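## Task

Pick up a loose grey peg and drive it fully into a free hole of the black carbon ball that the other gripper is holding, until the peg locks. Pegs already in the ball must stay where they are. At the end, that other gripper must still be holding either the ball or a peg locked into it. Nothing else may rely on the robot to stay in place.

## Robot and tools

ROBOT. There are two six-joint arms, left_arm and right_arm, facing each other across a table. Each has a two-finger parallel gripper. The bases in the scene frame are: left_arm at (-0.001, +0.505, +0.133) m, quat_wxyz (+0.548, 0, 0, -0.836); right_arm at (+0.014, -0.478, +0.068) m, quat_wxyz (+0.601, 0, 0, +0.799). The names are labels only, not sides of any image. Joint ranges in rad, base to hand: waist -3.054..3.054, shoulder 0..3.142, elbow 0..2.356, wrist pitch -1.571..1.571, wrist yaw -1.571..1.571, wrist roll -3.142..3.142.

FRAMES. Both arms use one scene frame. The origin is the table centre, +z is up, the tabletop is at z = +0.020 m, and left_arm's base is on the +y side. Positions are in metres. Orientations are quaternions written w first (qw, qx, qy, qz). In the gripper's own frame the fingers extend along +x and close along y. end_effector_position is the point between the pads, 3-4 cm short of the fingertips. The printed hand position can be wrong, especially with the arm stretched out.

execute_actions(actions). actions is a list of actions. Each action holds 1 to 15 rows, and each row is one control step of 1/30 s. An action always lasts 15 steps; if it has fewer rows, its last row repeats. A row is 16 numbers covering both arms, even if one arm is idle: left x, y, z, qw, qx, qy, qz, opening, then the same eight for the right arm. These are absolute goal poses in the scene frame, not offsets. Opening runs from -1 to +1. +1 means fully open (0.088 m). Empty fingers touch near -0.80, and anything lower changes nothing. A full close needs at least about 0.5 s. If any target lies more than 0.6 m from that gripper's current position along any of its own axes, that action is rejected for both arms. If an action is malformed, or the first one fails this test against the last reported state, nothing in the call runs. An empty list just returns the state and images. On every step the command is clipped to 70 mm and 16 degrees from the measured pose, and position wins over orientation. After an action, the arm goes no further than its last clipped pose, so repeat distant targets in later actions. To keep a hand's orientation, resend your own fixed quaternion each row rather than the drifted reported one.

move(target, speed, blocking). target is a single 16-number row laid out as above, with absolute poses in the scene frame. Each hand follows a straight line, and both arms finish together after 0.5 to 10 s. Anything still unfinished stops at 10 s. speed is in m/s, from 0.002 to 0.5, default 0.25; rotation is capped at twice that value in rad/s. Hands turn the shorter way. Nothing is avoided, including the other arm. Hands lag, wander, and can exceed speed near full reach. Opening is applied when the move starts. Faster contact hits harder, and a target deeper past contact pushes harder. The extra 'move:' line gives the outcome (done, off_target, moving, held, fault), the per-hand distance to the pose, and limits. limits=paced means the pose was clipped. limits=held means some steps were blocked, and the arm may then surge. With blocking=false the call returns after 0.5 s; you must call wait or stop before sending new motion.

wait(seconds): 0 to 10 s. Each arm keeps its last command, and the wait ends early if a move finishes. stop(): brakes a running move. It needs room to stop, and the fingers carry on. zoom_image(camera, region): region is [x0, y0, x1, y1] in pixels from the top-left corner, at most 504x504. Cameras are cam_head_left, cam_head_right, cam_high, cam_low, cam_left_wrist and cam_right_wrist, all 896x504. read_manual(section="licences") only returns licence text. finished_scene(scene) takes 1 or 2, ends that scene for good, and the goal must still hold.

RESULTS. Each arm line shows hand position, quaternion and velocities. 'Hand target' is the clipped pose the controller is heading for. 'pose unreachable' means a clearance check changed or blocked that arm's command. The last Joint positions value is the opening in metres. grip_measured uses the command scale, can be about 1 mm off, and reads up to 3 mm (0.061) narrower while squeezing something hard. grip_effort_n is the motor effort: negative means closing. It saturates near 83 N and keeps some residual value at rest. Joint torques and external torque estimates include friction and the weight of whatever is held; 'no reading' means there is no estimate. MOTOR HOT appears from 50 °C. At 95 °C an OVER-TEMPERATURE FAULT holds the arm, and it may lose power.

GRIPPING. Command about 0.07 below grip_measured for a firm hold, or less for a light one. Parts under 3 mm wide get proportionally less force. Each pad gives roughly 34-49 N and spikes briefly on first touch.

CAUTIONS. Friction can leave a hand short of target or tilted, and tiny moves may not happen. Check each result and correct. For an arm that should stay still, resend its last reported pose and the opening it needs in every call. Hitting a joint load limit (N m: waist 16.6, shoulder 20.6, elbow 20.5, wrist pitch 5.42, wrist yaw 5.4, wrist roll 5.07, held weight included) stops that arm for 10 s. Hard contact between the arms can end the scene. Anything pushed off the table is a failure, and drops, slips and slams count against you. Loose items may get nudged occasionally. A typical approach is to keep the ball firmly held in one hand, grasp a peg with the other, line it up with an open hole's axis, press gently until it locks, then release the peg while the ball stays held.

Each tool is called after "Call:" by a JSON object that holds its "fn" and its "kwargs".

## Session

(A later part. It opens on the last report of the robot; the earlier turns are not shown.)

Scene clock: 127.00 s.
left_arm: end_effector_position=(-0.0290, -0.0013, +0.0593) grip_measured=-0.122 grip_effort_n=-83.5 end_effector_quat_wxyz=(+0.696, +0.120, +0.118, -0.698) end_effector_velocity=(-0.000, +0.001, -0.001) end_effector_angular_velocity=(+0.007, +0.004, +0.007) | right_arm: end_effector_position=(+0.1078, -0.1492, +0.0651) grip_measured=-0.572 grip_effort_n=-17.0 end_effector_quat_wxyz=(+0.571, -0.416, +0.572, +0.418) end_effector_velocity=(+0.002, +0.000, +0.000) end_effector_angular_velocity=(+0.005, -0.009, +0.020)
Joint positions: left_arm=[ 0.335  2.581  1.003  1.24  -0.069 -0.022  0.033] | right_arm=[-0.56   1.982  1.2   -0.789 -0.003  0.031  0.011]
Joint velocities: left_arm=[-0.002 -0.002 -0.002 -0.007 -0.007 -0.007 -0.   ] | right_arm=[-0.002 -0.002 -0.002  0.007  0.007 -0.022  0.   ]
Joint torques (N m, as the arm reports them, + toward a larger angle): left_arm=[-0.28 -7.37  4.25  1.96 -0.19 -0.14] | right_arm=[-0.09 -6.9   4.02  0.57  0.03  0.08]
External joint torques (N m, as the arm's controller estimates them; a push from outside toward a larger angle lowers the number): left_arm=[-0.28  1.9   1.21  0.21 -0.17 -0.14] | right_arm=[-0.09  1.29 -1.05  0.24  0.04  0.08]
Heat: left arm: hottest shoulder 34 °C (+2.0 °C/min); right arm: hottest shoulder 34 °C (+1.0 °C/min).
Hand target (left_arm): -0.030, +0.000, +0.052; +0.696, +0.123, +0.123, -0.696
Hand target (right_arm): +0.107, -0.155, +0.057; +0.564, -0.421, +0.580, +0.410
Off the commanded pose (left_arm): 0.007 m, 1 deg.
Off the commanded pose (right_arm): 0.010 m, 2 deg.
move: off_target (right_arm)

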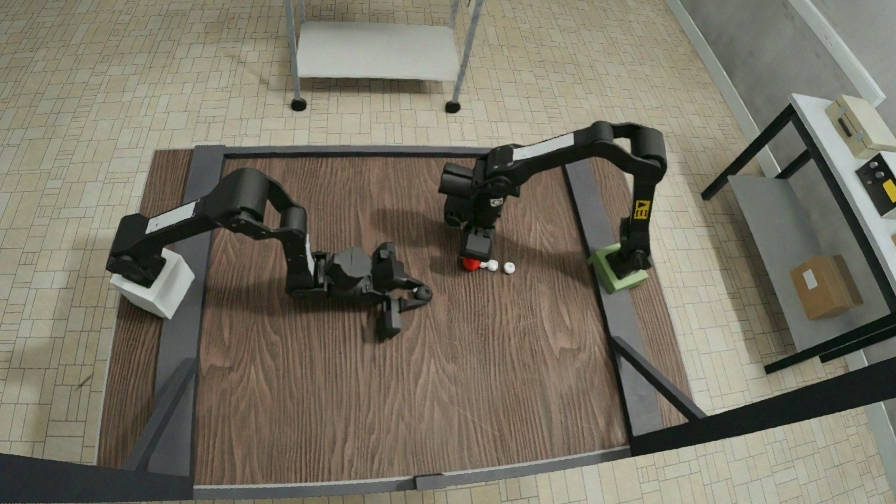

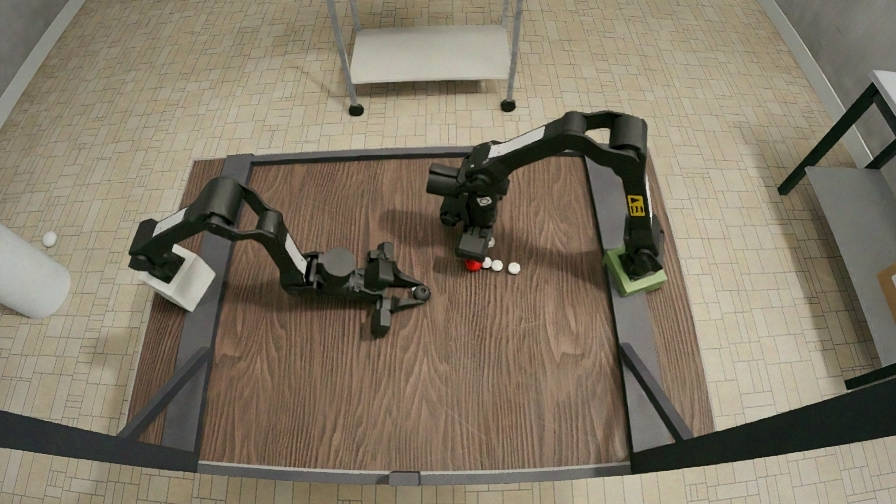

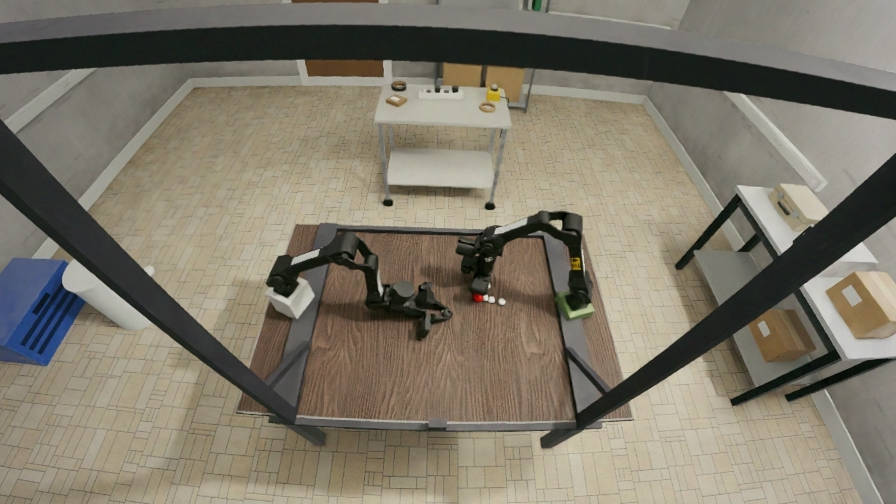

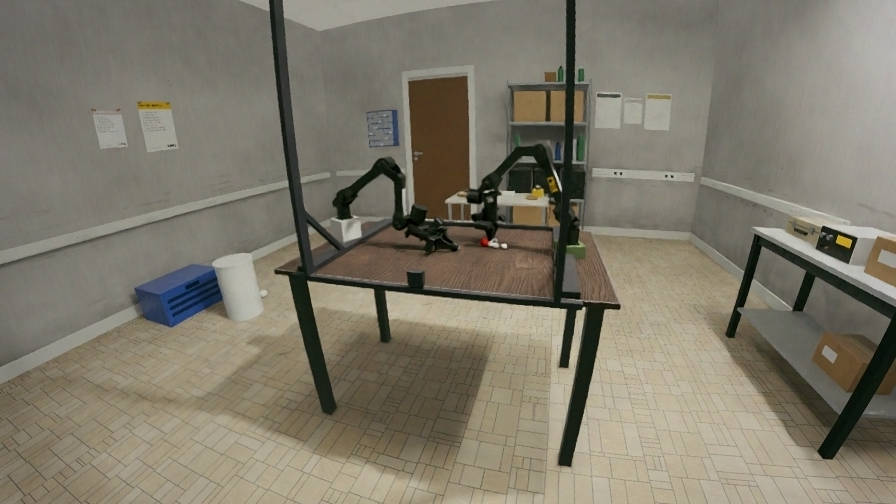

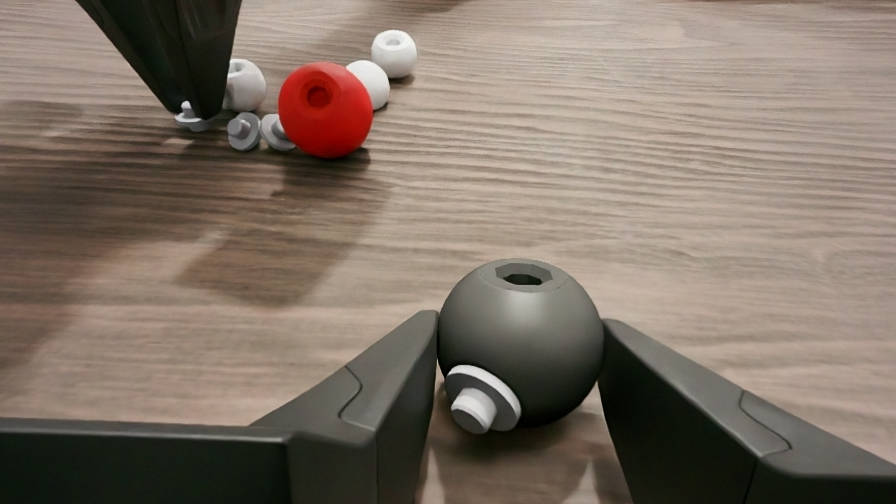

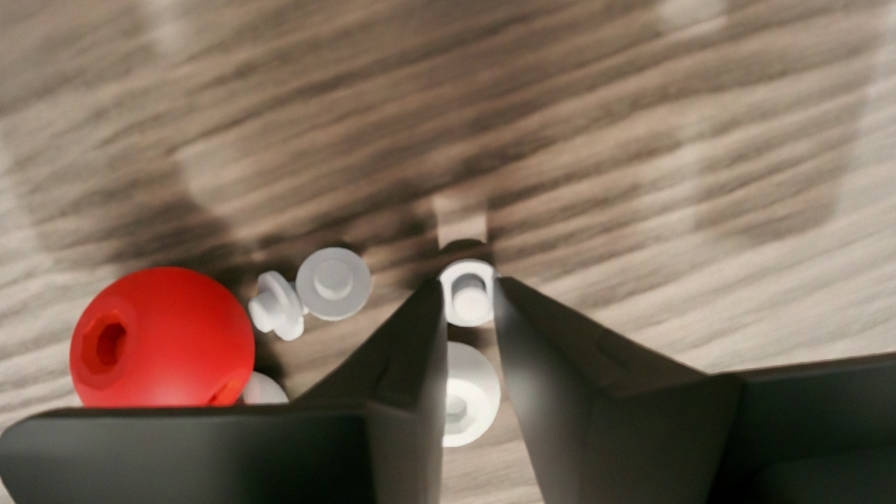

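Call:
{"fn": "execute_actions", "kwargs": {"actions": [[[-0.03,0.0,0.052,0.6964,0.1228,0.1228,-0.6964,-0.19, 0.1070,-0.1545,0.0565,0.5645,-0.4210,0.5795,0.4102,-0.77]]]}}

Call:
{"fn": "move", "kwargs": {"target": [-0.03,0.0,0.052,0.6964,0.1228,0.1228,-0.6964,-0.19, 0.100,-0.14,0.125,0.5645,-0.4210,0.5795,0.4102,-0.77], "speed": 0.15}}

Call:
{"fn": "move", "kwargs": {"target": [-0.03,0.0,0.052,0.6964,0.1228,0.1228,-0.6964,-0.19, -0.029,-0.055,0.122,0.5721,-0.4156,0.4156,0.5721,-0.77], "speed": 0.2}}

Scene clock: 132.97 s.
left_arm: end_effector_position=(-0.0290, -0.0013, +0.0593) grip_measured=-0.122 grip_effort_n=-83.5 end_effector_quat_wxyz=(+0.696, +0.120, +0.118, -0.698) end_effector_velocity=(-0.002, -0.000, +0.002) end_effector_angular_velocity=(-0.007, +0.010, -0.007) | right_arm: end_effector_position=(+0.1081, -0.1490, +0.0651) grip_measured=-0.708 grip_effort_n=-83.5 end_effector_quat_wxyz=(+0.571, -0.416, +0.571, +0.418) end_effector_velocity=(-0.001, -0.002, +0.000) end_effector_angular_velocity=(-0.005, +0.009, -0.010)
Joint positions: left_arm=[ 0.335  2.581  1.003  1.24  -0.069 -0.022  0.033] | right_arm=[-0.56   1.982  1.2   -0.787 -0.001  0.031  0.004]
Joint velocities: left_arm=[-0.002 -0.002 -0.002  0.007  0.007 -0.007 -0.   ] | right_arm=[-0.002 -0.002 -0.002 -0.007 -0.007  0.007 -0.   ]
Joint torques (N m, as the arm reports them, + toward a larger angle): left_arm=[-0.3  -7.39  4.22  1.96 -0.2  -0.16] | right_arm=[-0.32 -7.37  4.01  0.47 -0.04  0.14]
External joint torques (N m, as the arm's controller estimates them; a push from outside toward a larger angle lowers the number): left_arm=[-0.29  1.84  1.2   0.23 -0.19 -0.17] | right_arm=[-0.32  0.84 -1.08  0.14 -0.03  0.14]
Heat: left arm: hottest shoulder 35 °C (+2.0 °C/min); right arm: hottest shoulder 34 °C (+2.0 °C/min).
Hand target (left_arm): -0.030, +0.000, +0.052; +0.696, +0.123, +0.123, -0.696
Hand target (right_arm): +0.107, -0.155, +0.057; +0.565, -0.421, +0.579, +0.410
Off the commanded pose (left_arm): 0.007 m, 1 deg.
Off the commanded pose (right_arm): 0.010 m, 2 deg.

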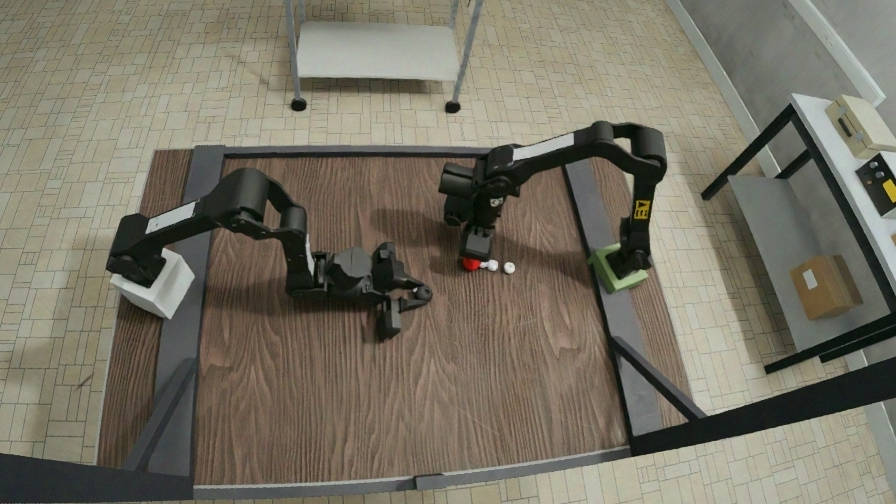

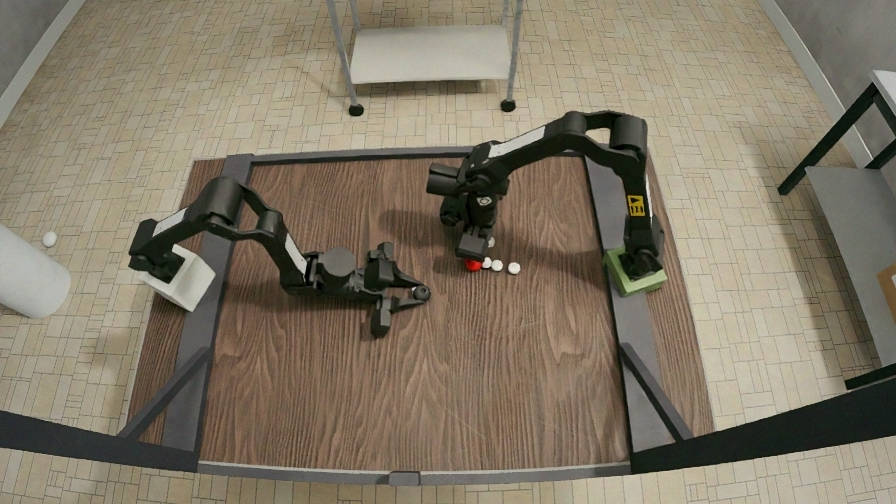

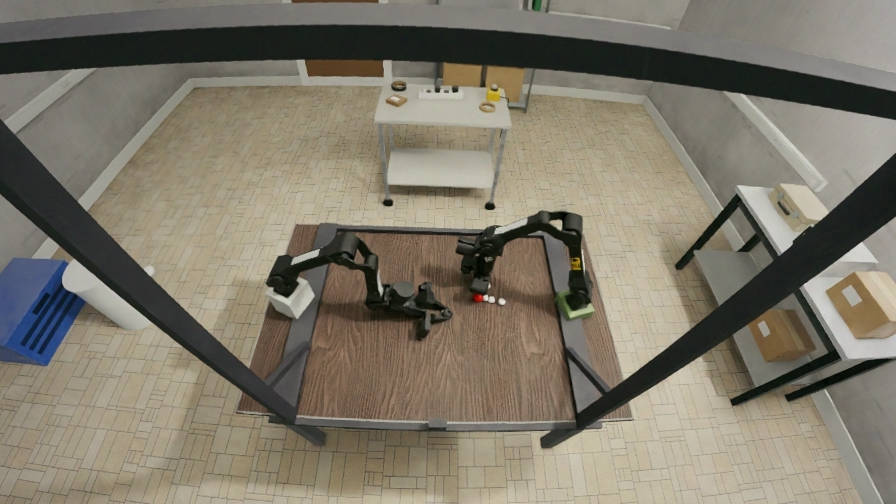

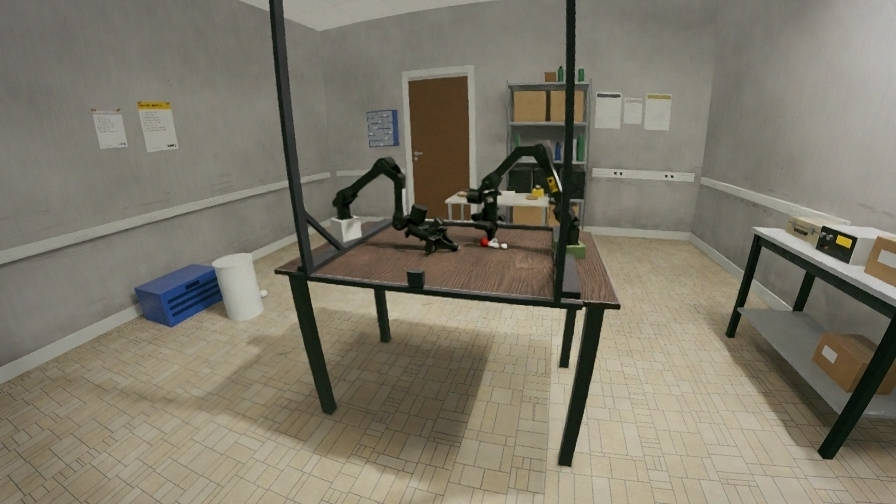

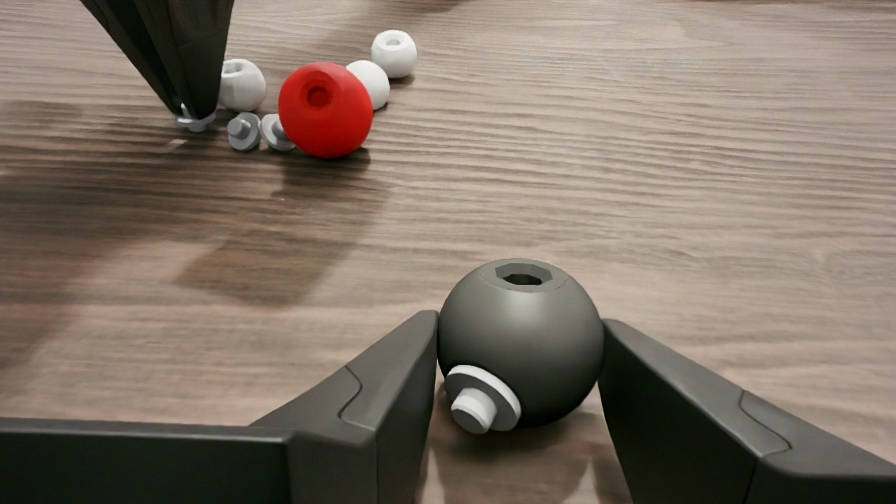

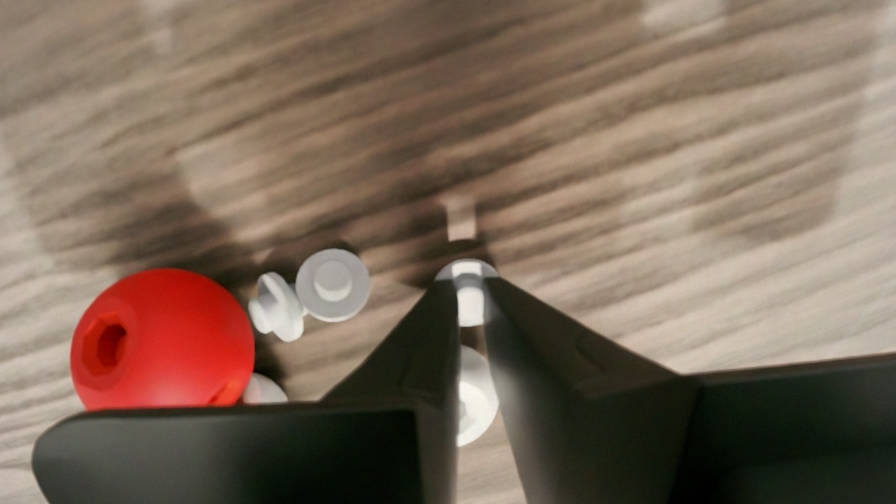

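Scene clock: 133.87 s.
left_arm: end_effector_position=(-0.0290, -0.0013, +0.0593) grip_measured=-0.122 grip_effort_n=-83.5 end_effector_quat_wxyz=(+0.696, +0.120, +0.118, -0.698) end_effector_velocity=(-0.000, -0.000, +0.002) end_effector_angular_velocity=(-0.007, +0.019, +0.012) | right_arm: end_effector_position=(+0.1008, -0.1420, +0.1214) grip_measured=-0.708 grip_effort_n=-83.5 end_effector_quat_wxyz=(+0.562, -0.423, +0.582, +0.408) end_effector_velocity=(-0.001, -0.004, +0.004) end_effector_angular_velocity=(-0.023, -0.001, +0.025)
Joint positions: left_arm=[ 0.335  2.581  1.003  1.24  -0.069 -0.022  0.033] | right_arm=[-0.534  1.939  1.383 -1.052 -0.001  0.061  0.004]
Joint velocities: left_arm=[-0.002 -0.002 -0.002  0.007 -0.007 -0.022  0.   ] | right_arm=[ 0.002 -0.002  0.012 -0.037  0.007 -0.022 -0.001]
Joint torques (N m, as the arm reports them, + toward a larger angle): left_arm=[-0.28 -7.37  4.37  1.99 -0.22 -0.14] | right_arm=[  0.21 -10.16   7.21   0.14  -0.07   0.14]
External joint torques (N m, as the arm's controller estimates them; a push from outside toward a larger angle lowers the number): left_arm=[-0.32  1.93  1.32  0.23 -0.2  -0.14] | right_arm=[ 0.17 -1.88  1.72 -0.12 -0.07  0.14]
Heat: left arm: hottest shoulder 35 °C (+2.0 °C/min); right arm: hottest shoulder 34 °C (+2.0 °C/min).
Hand target (left_arm): -0.030, +0.000, +0.052; +0.696, +0.123, +0.123, -0.696
Hand target (right_arm): +0.100, -0.140, +0.125; +0.565, -0.421, +0.579, +0.410
Off the commanded pose (left_arm): 0.007 m, 1 deg.
Off the commanded pose (right_arm): 0.004 m, 1 deg.
move: done

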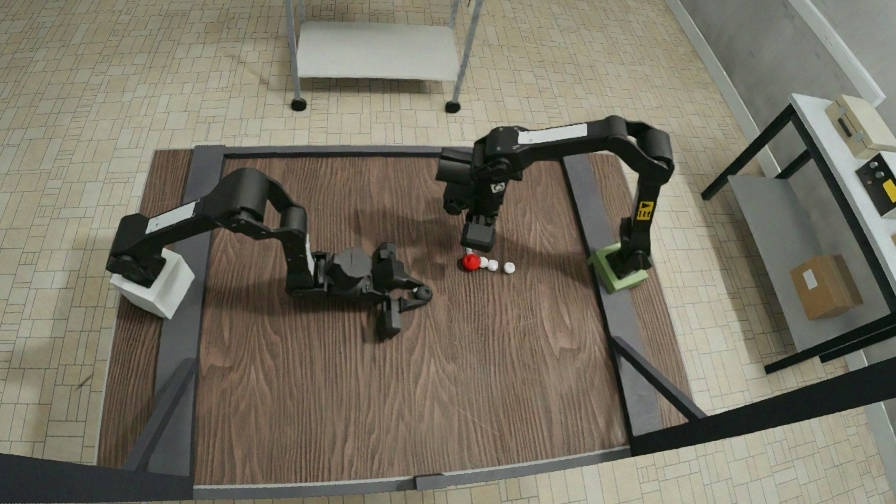

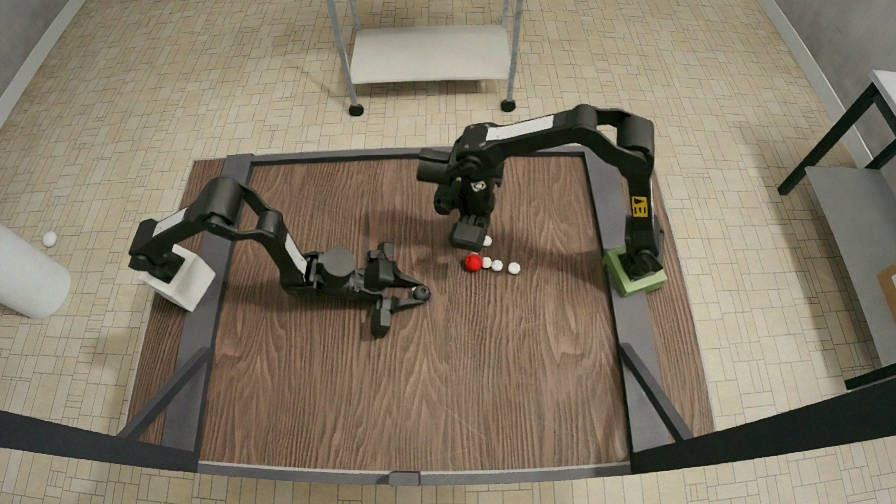

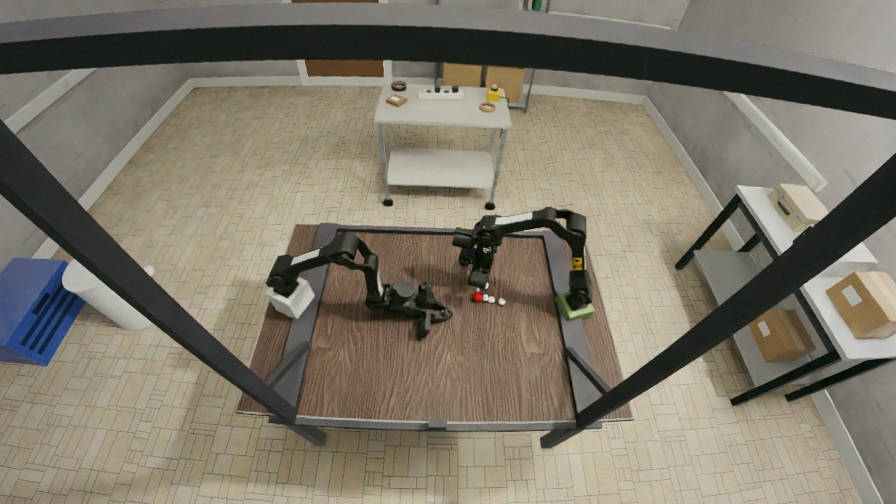

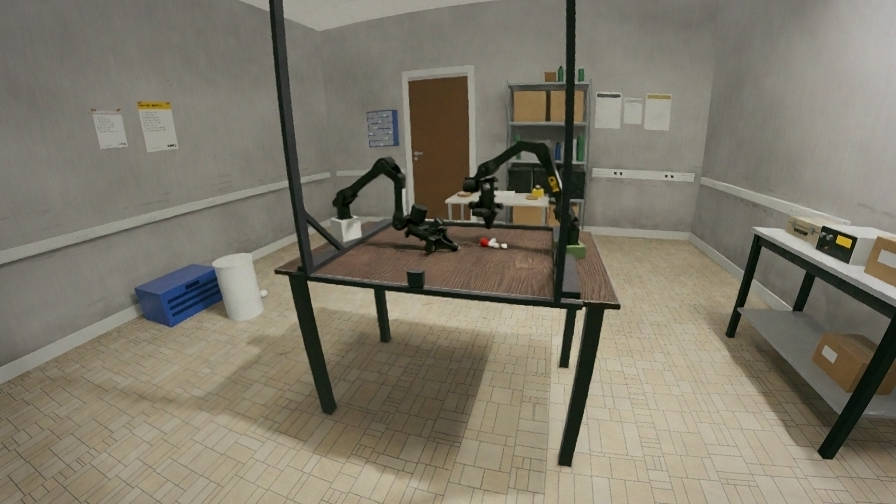

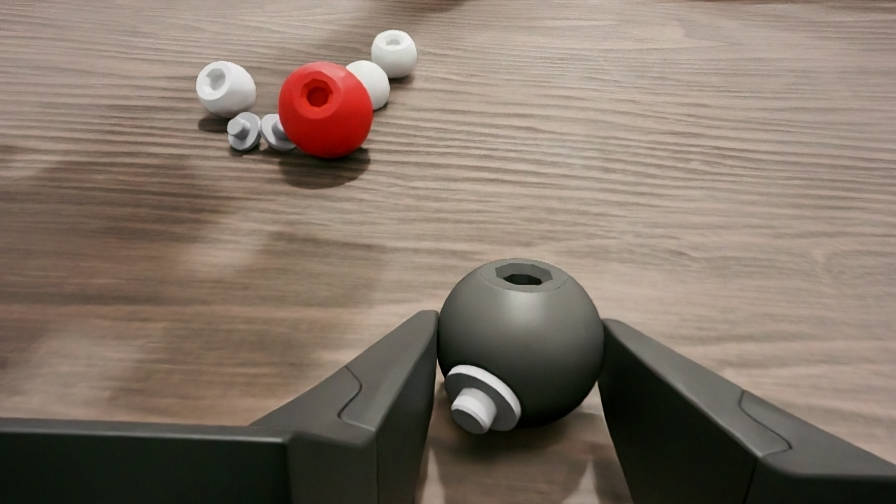

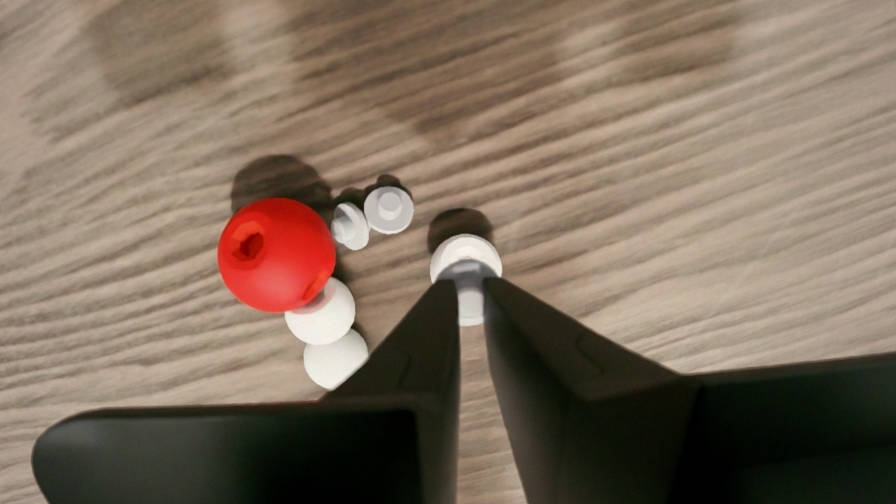

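Scene clock: 135.53 s.
left_arm: end_effector_position=(-0.0290, -0.0013, +0.0593) grip_measured=-0.122 grip_effort_n=-83.5 end_effector_quat_wxyz=(+0.696, +0.120, +0.118, -0.698) end_effector_velocity=(+0.002, -0.002, +0.003) end_effector_angular_velocity=(-0.012, +0.005, +0.012) | right_arm: end_effector_position=(-0.0268, -0.0570, +0.1233) grip_measured=-0.708 grip_effort_n=-83.5 end_effector_quat_wxyz=(+0.573, -0.416, +0.414, +0.572) end_effector_velocity=(+0.002, -0.000, +0.001) end_effector_angular_velocity=(-0.002, -0.009, +0.002)
Joint positions: left_arm=[ 0.335  2.581  1.003  1.24  -0.069 -0.022  0.033] | right_arm=[-0.171  1.951  1.364 -0.669  0.037  0.104  0.004]
Joint velocities: left_arm=[ 0.002 -0.002  0.002  0.007 -0.007 -0.007 -0.   ] | right_arm=[-0.002 -0.002  0.002 -0.007  0.007 -0.007  0.   ]
Joint torques (N m, as the arm reports them, + toward a larger angle): left_arm=[-0.27 -7.41  4.25  1.96 -0.2  -0.12] | right_arm=[ 0.41 -8.57  7.77  0.95  0.11  0.04]
External joint torques (N m, as the arm's controller estimates them; a push from outside toward a larger angle lowers the number): left_arm=[-0.32  1.92  1.16  0.19 -0.18 -0.13] | right_arm=[0.42 0.36 1.69 0.07 0.09 0.03]
Heat: left arm: hottest shoulder 35 °C (+2.0 °C/min); right arm: hottest shoulder 35 °C (+3.0 °C/min).
Hand target (left_arm): -0.030, +0.000, +0.052; +0.696, +0.123, +0.123, -0.696
Hand target (right_arm): -0.028, -0.055, +0.121; +0.573, -0.417, +0.414, +0.571
Off the commanded pose (left_arm): 0.007 m, 1 deg.
Off the commanded pose (right_arm): 0.003 m, 0 deg.
move: done

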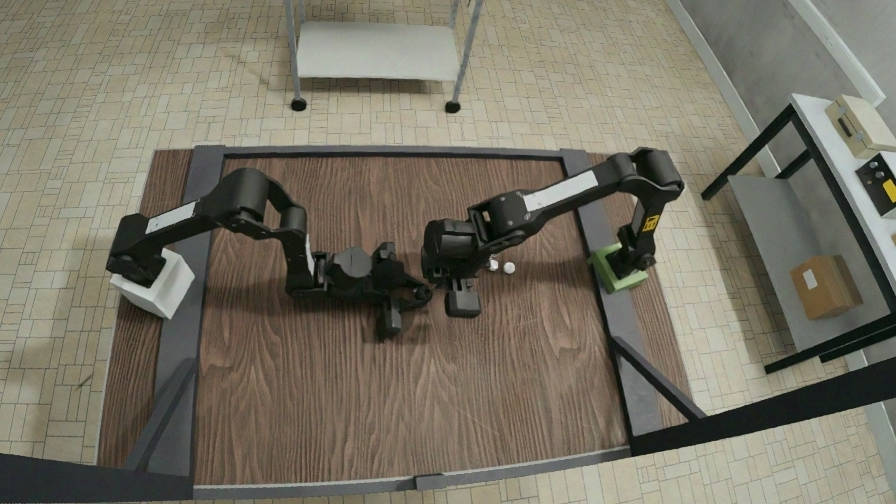

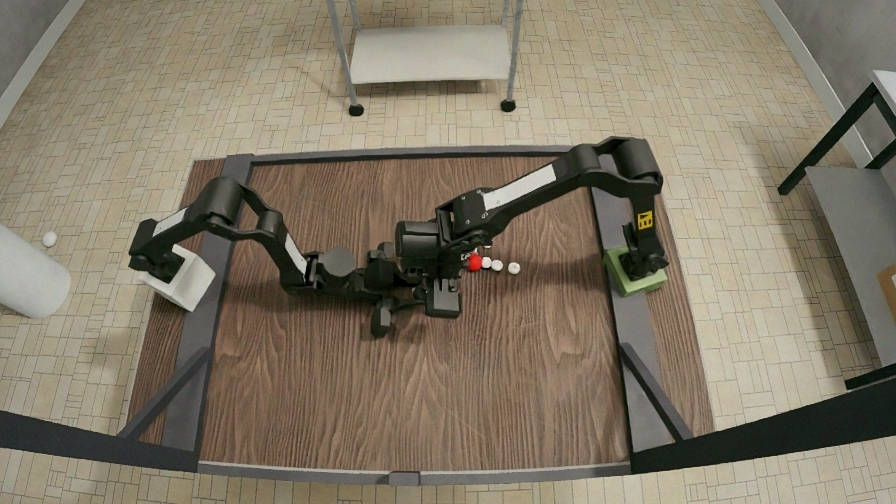

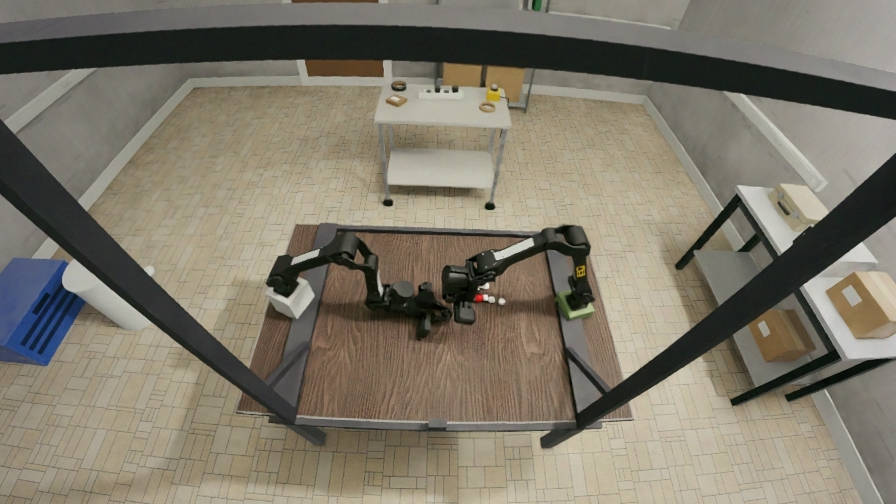

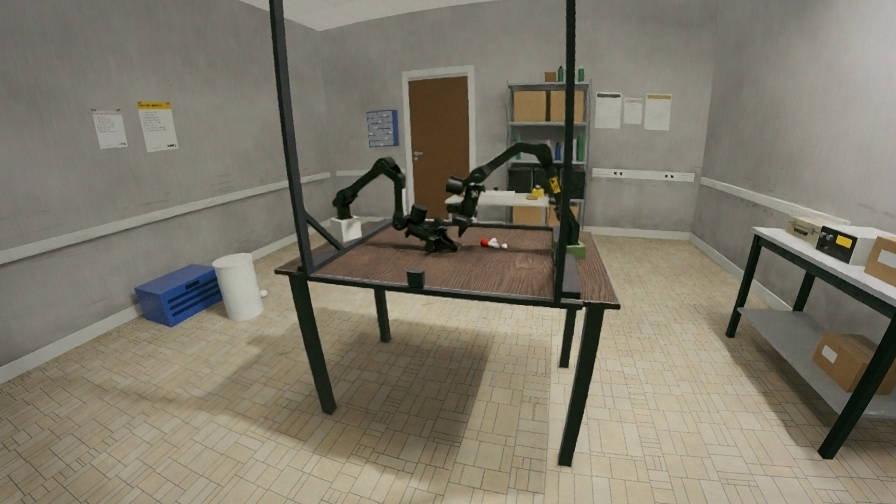

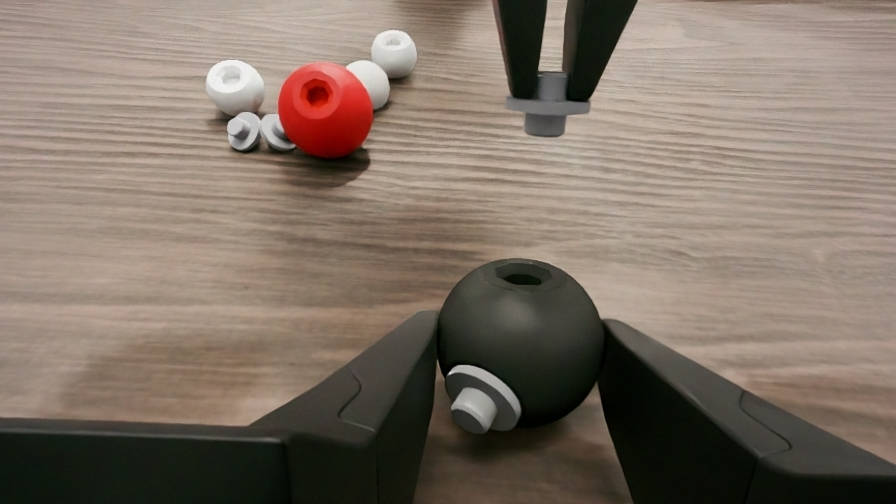

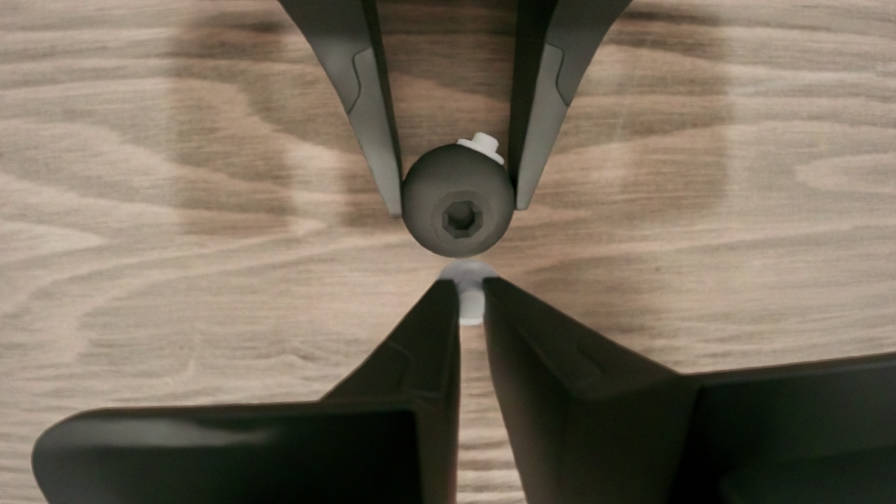

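Call:
{"fn": "move", "kwargs": {"target": [-0.03,0.0,0.052,0.6964,0.1228,0.1228,-0.6964,-0.19, -0.0245,-0.050,0.100,0.5721,-0.4156,0.4156,0.5721,-0.77], "speed": 0.04}}

Call:
{"fn": "zoom_image", "kwargs": {"camera": "cam_right_wrist", "region": [380, 180, 560, 340]}}

Call:
{"fn": "zoom_image", "kwargs": {"camera": "cam_left_wrist", "region": [430, 140, 630, 320]}}

Scene clock: 146.37 s.
left_arm: end_effector_position=(-0.0290, -0.0013, +0.0593) grip_measured=-0.122 grip_effort_n=-83.5 end_effector_quat_wxyz=(+0.696, +0.120, +0.118, -0.698) end_effector_velocity=(-0.000, +0.001, -0.001) end_effector_angular_velocity=(+0.007, -0.010, +0.002) | right_arm: end_effector_position=(-0.0258, -0.0469, +0.1084) grip_measured=-0.708 grip_effort_n=-83.5 end_effector_quat_wxyz=(+0.577, -0.409, +0.410, +0.576) end_effector_velocity=(-0.002, -0.001, -0.003) end_effector_angular_velocity=(-0.005, +0.008, +0.039)
Joint positions: left_arm=[ 0.335  2.581  1.003  1.24  -0.069 -0.022  0.033] | right_arm=[-0.177  1.994  1.357 -0.599  0.034  0.099  0.004]
Joint velocities: left_arm=[-0.002 -0.002 -0.002 -0.007 -0.007  0.007 -0.   ] | right_arm=[-0.002  0.002 -0.007  0.007 -0.022 -0.037 -0.   ]
Joint torques (N m, as the arm reports them, + toward a larger angle): left_arm=[-0.3  -7.35  4.29  1.96 -0.22 -0.11] | right_arm=[-0.4  -8.88  5.24  0.99 -0.14 -0.12]
External joint torques (N m, as the arm's controller estimates them; a push from outside toward a larger angle lowers the number): left_arm=[-0.32  1.85  1.31  0.23 -0.2  -0.12] | right_arm=[-0.42  0.21 -0.73  0.09 -0.15 -0.13]
Heat: left arm: hottest shoulder 35 °C (+1.0 °C/min); right arm: hottest shoulder 35 °C (+3.0 °C/min).
Hand target (left_arm): -0.030, +0.000, +0.052; +0.696, +0.123, +0.123, -0.696
Hand target (right_arm): -0.024, -0.050, +0.100; +0.572, -0.416, +0.416, +0.572
Off the commanded pose (left_arm): 0.007 m, 1 deg.
Off the commanded pose (right_arm): 0.009 m, 1 deg.
move: off_target (right_arm)

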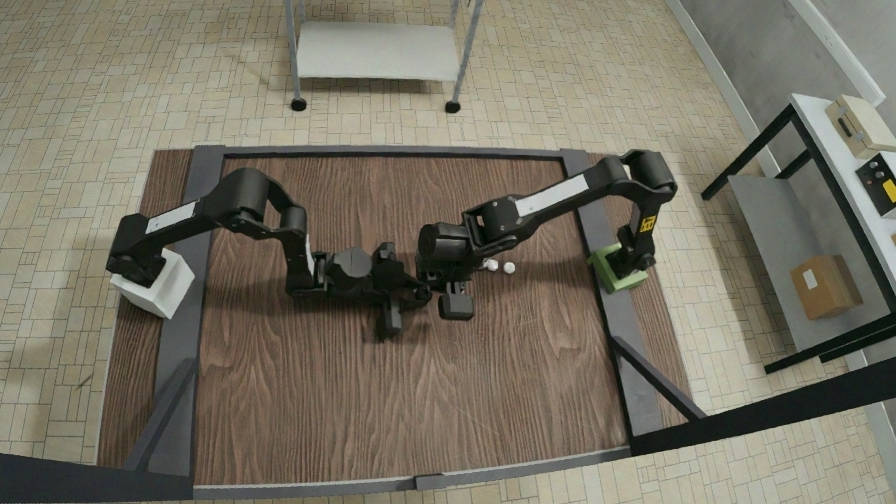

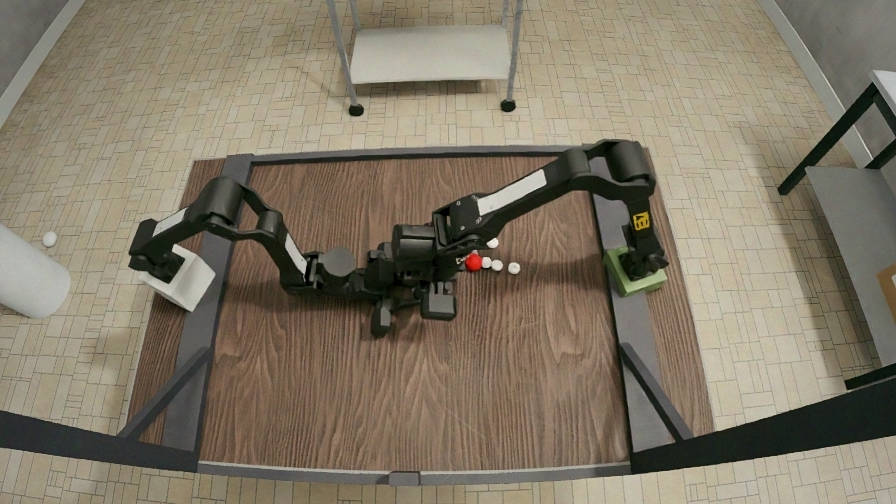

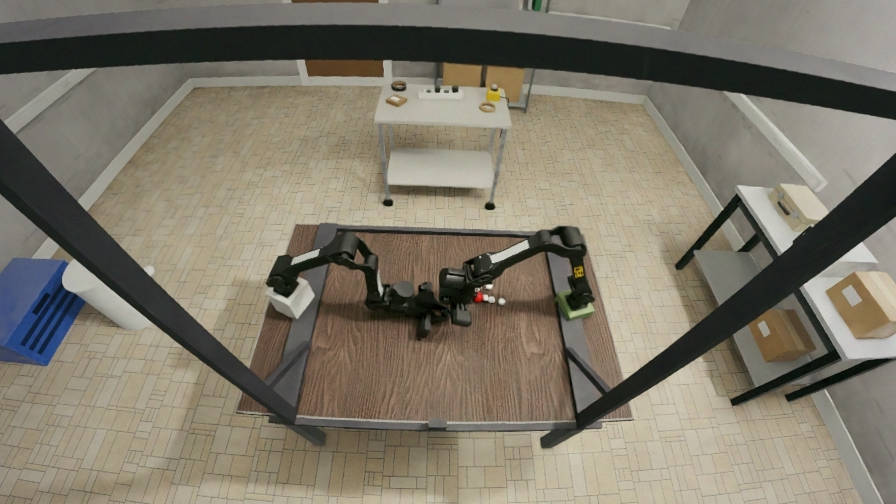

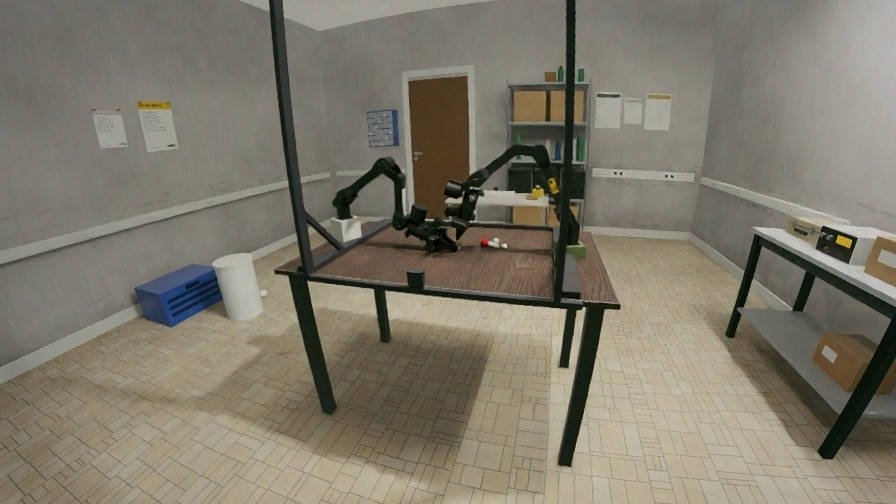

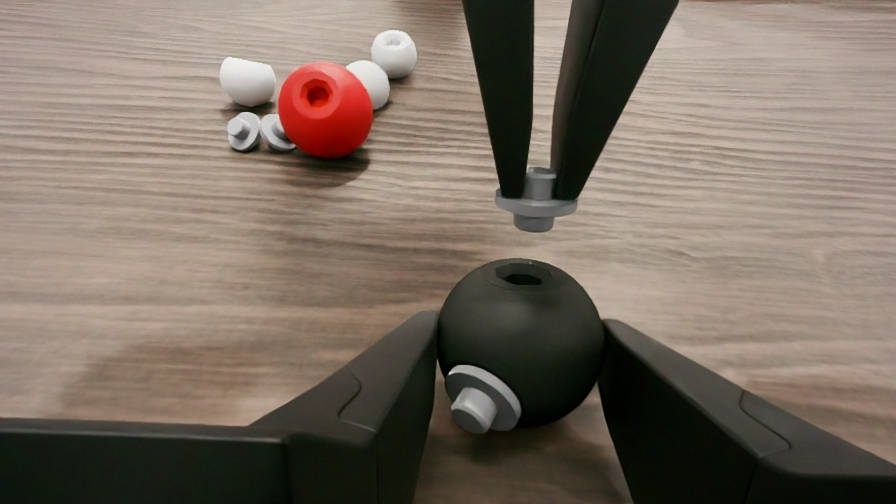

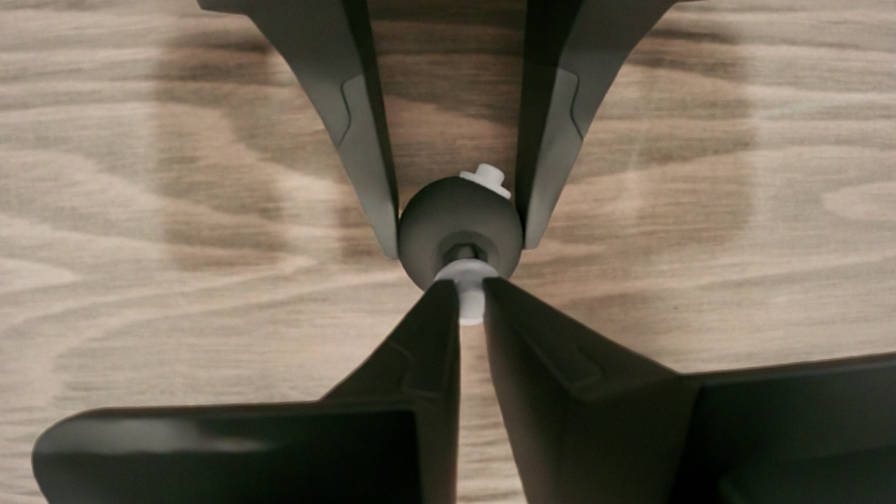

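Region (380, 180, 560, 340) of cam_right_wrist's 896x504 image, scaled by 2.800, with more detail than that image has.

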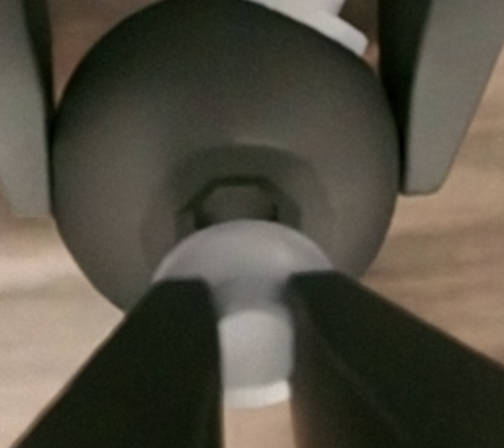

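Region (430, 140, 630, 320) of cam_left_wrist's 896x504 image, scaled by 2.520, with more detail than that image has; it fills the top 454 rows of this view, and the rest is white.

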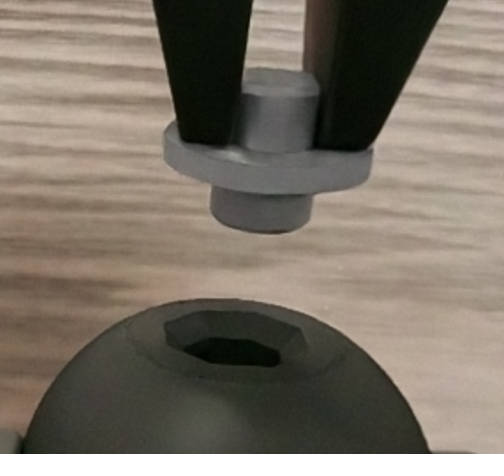

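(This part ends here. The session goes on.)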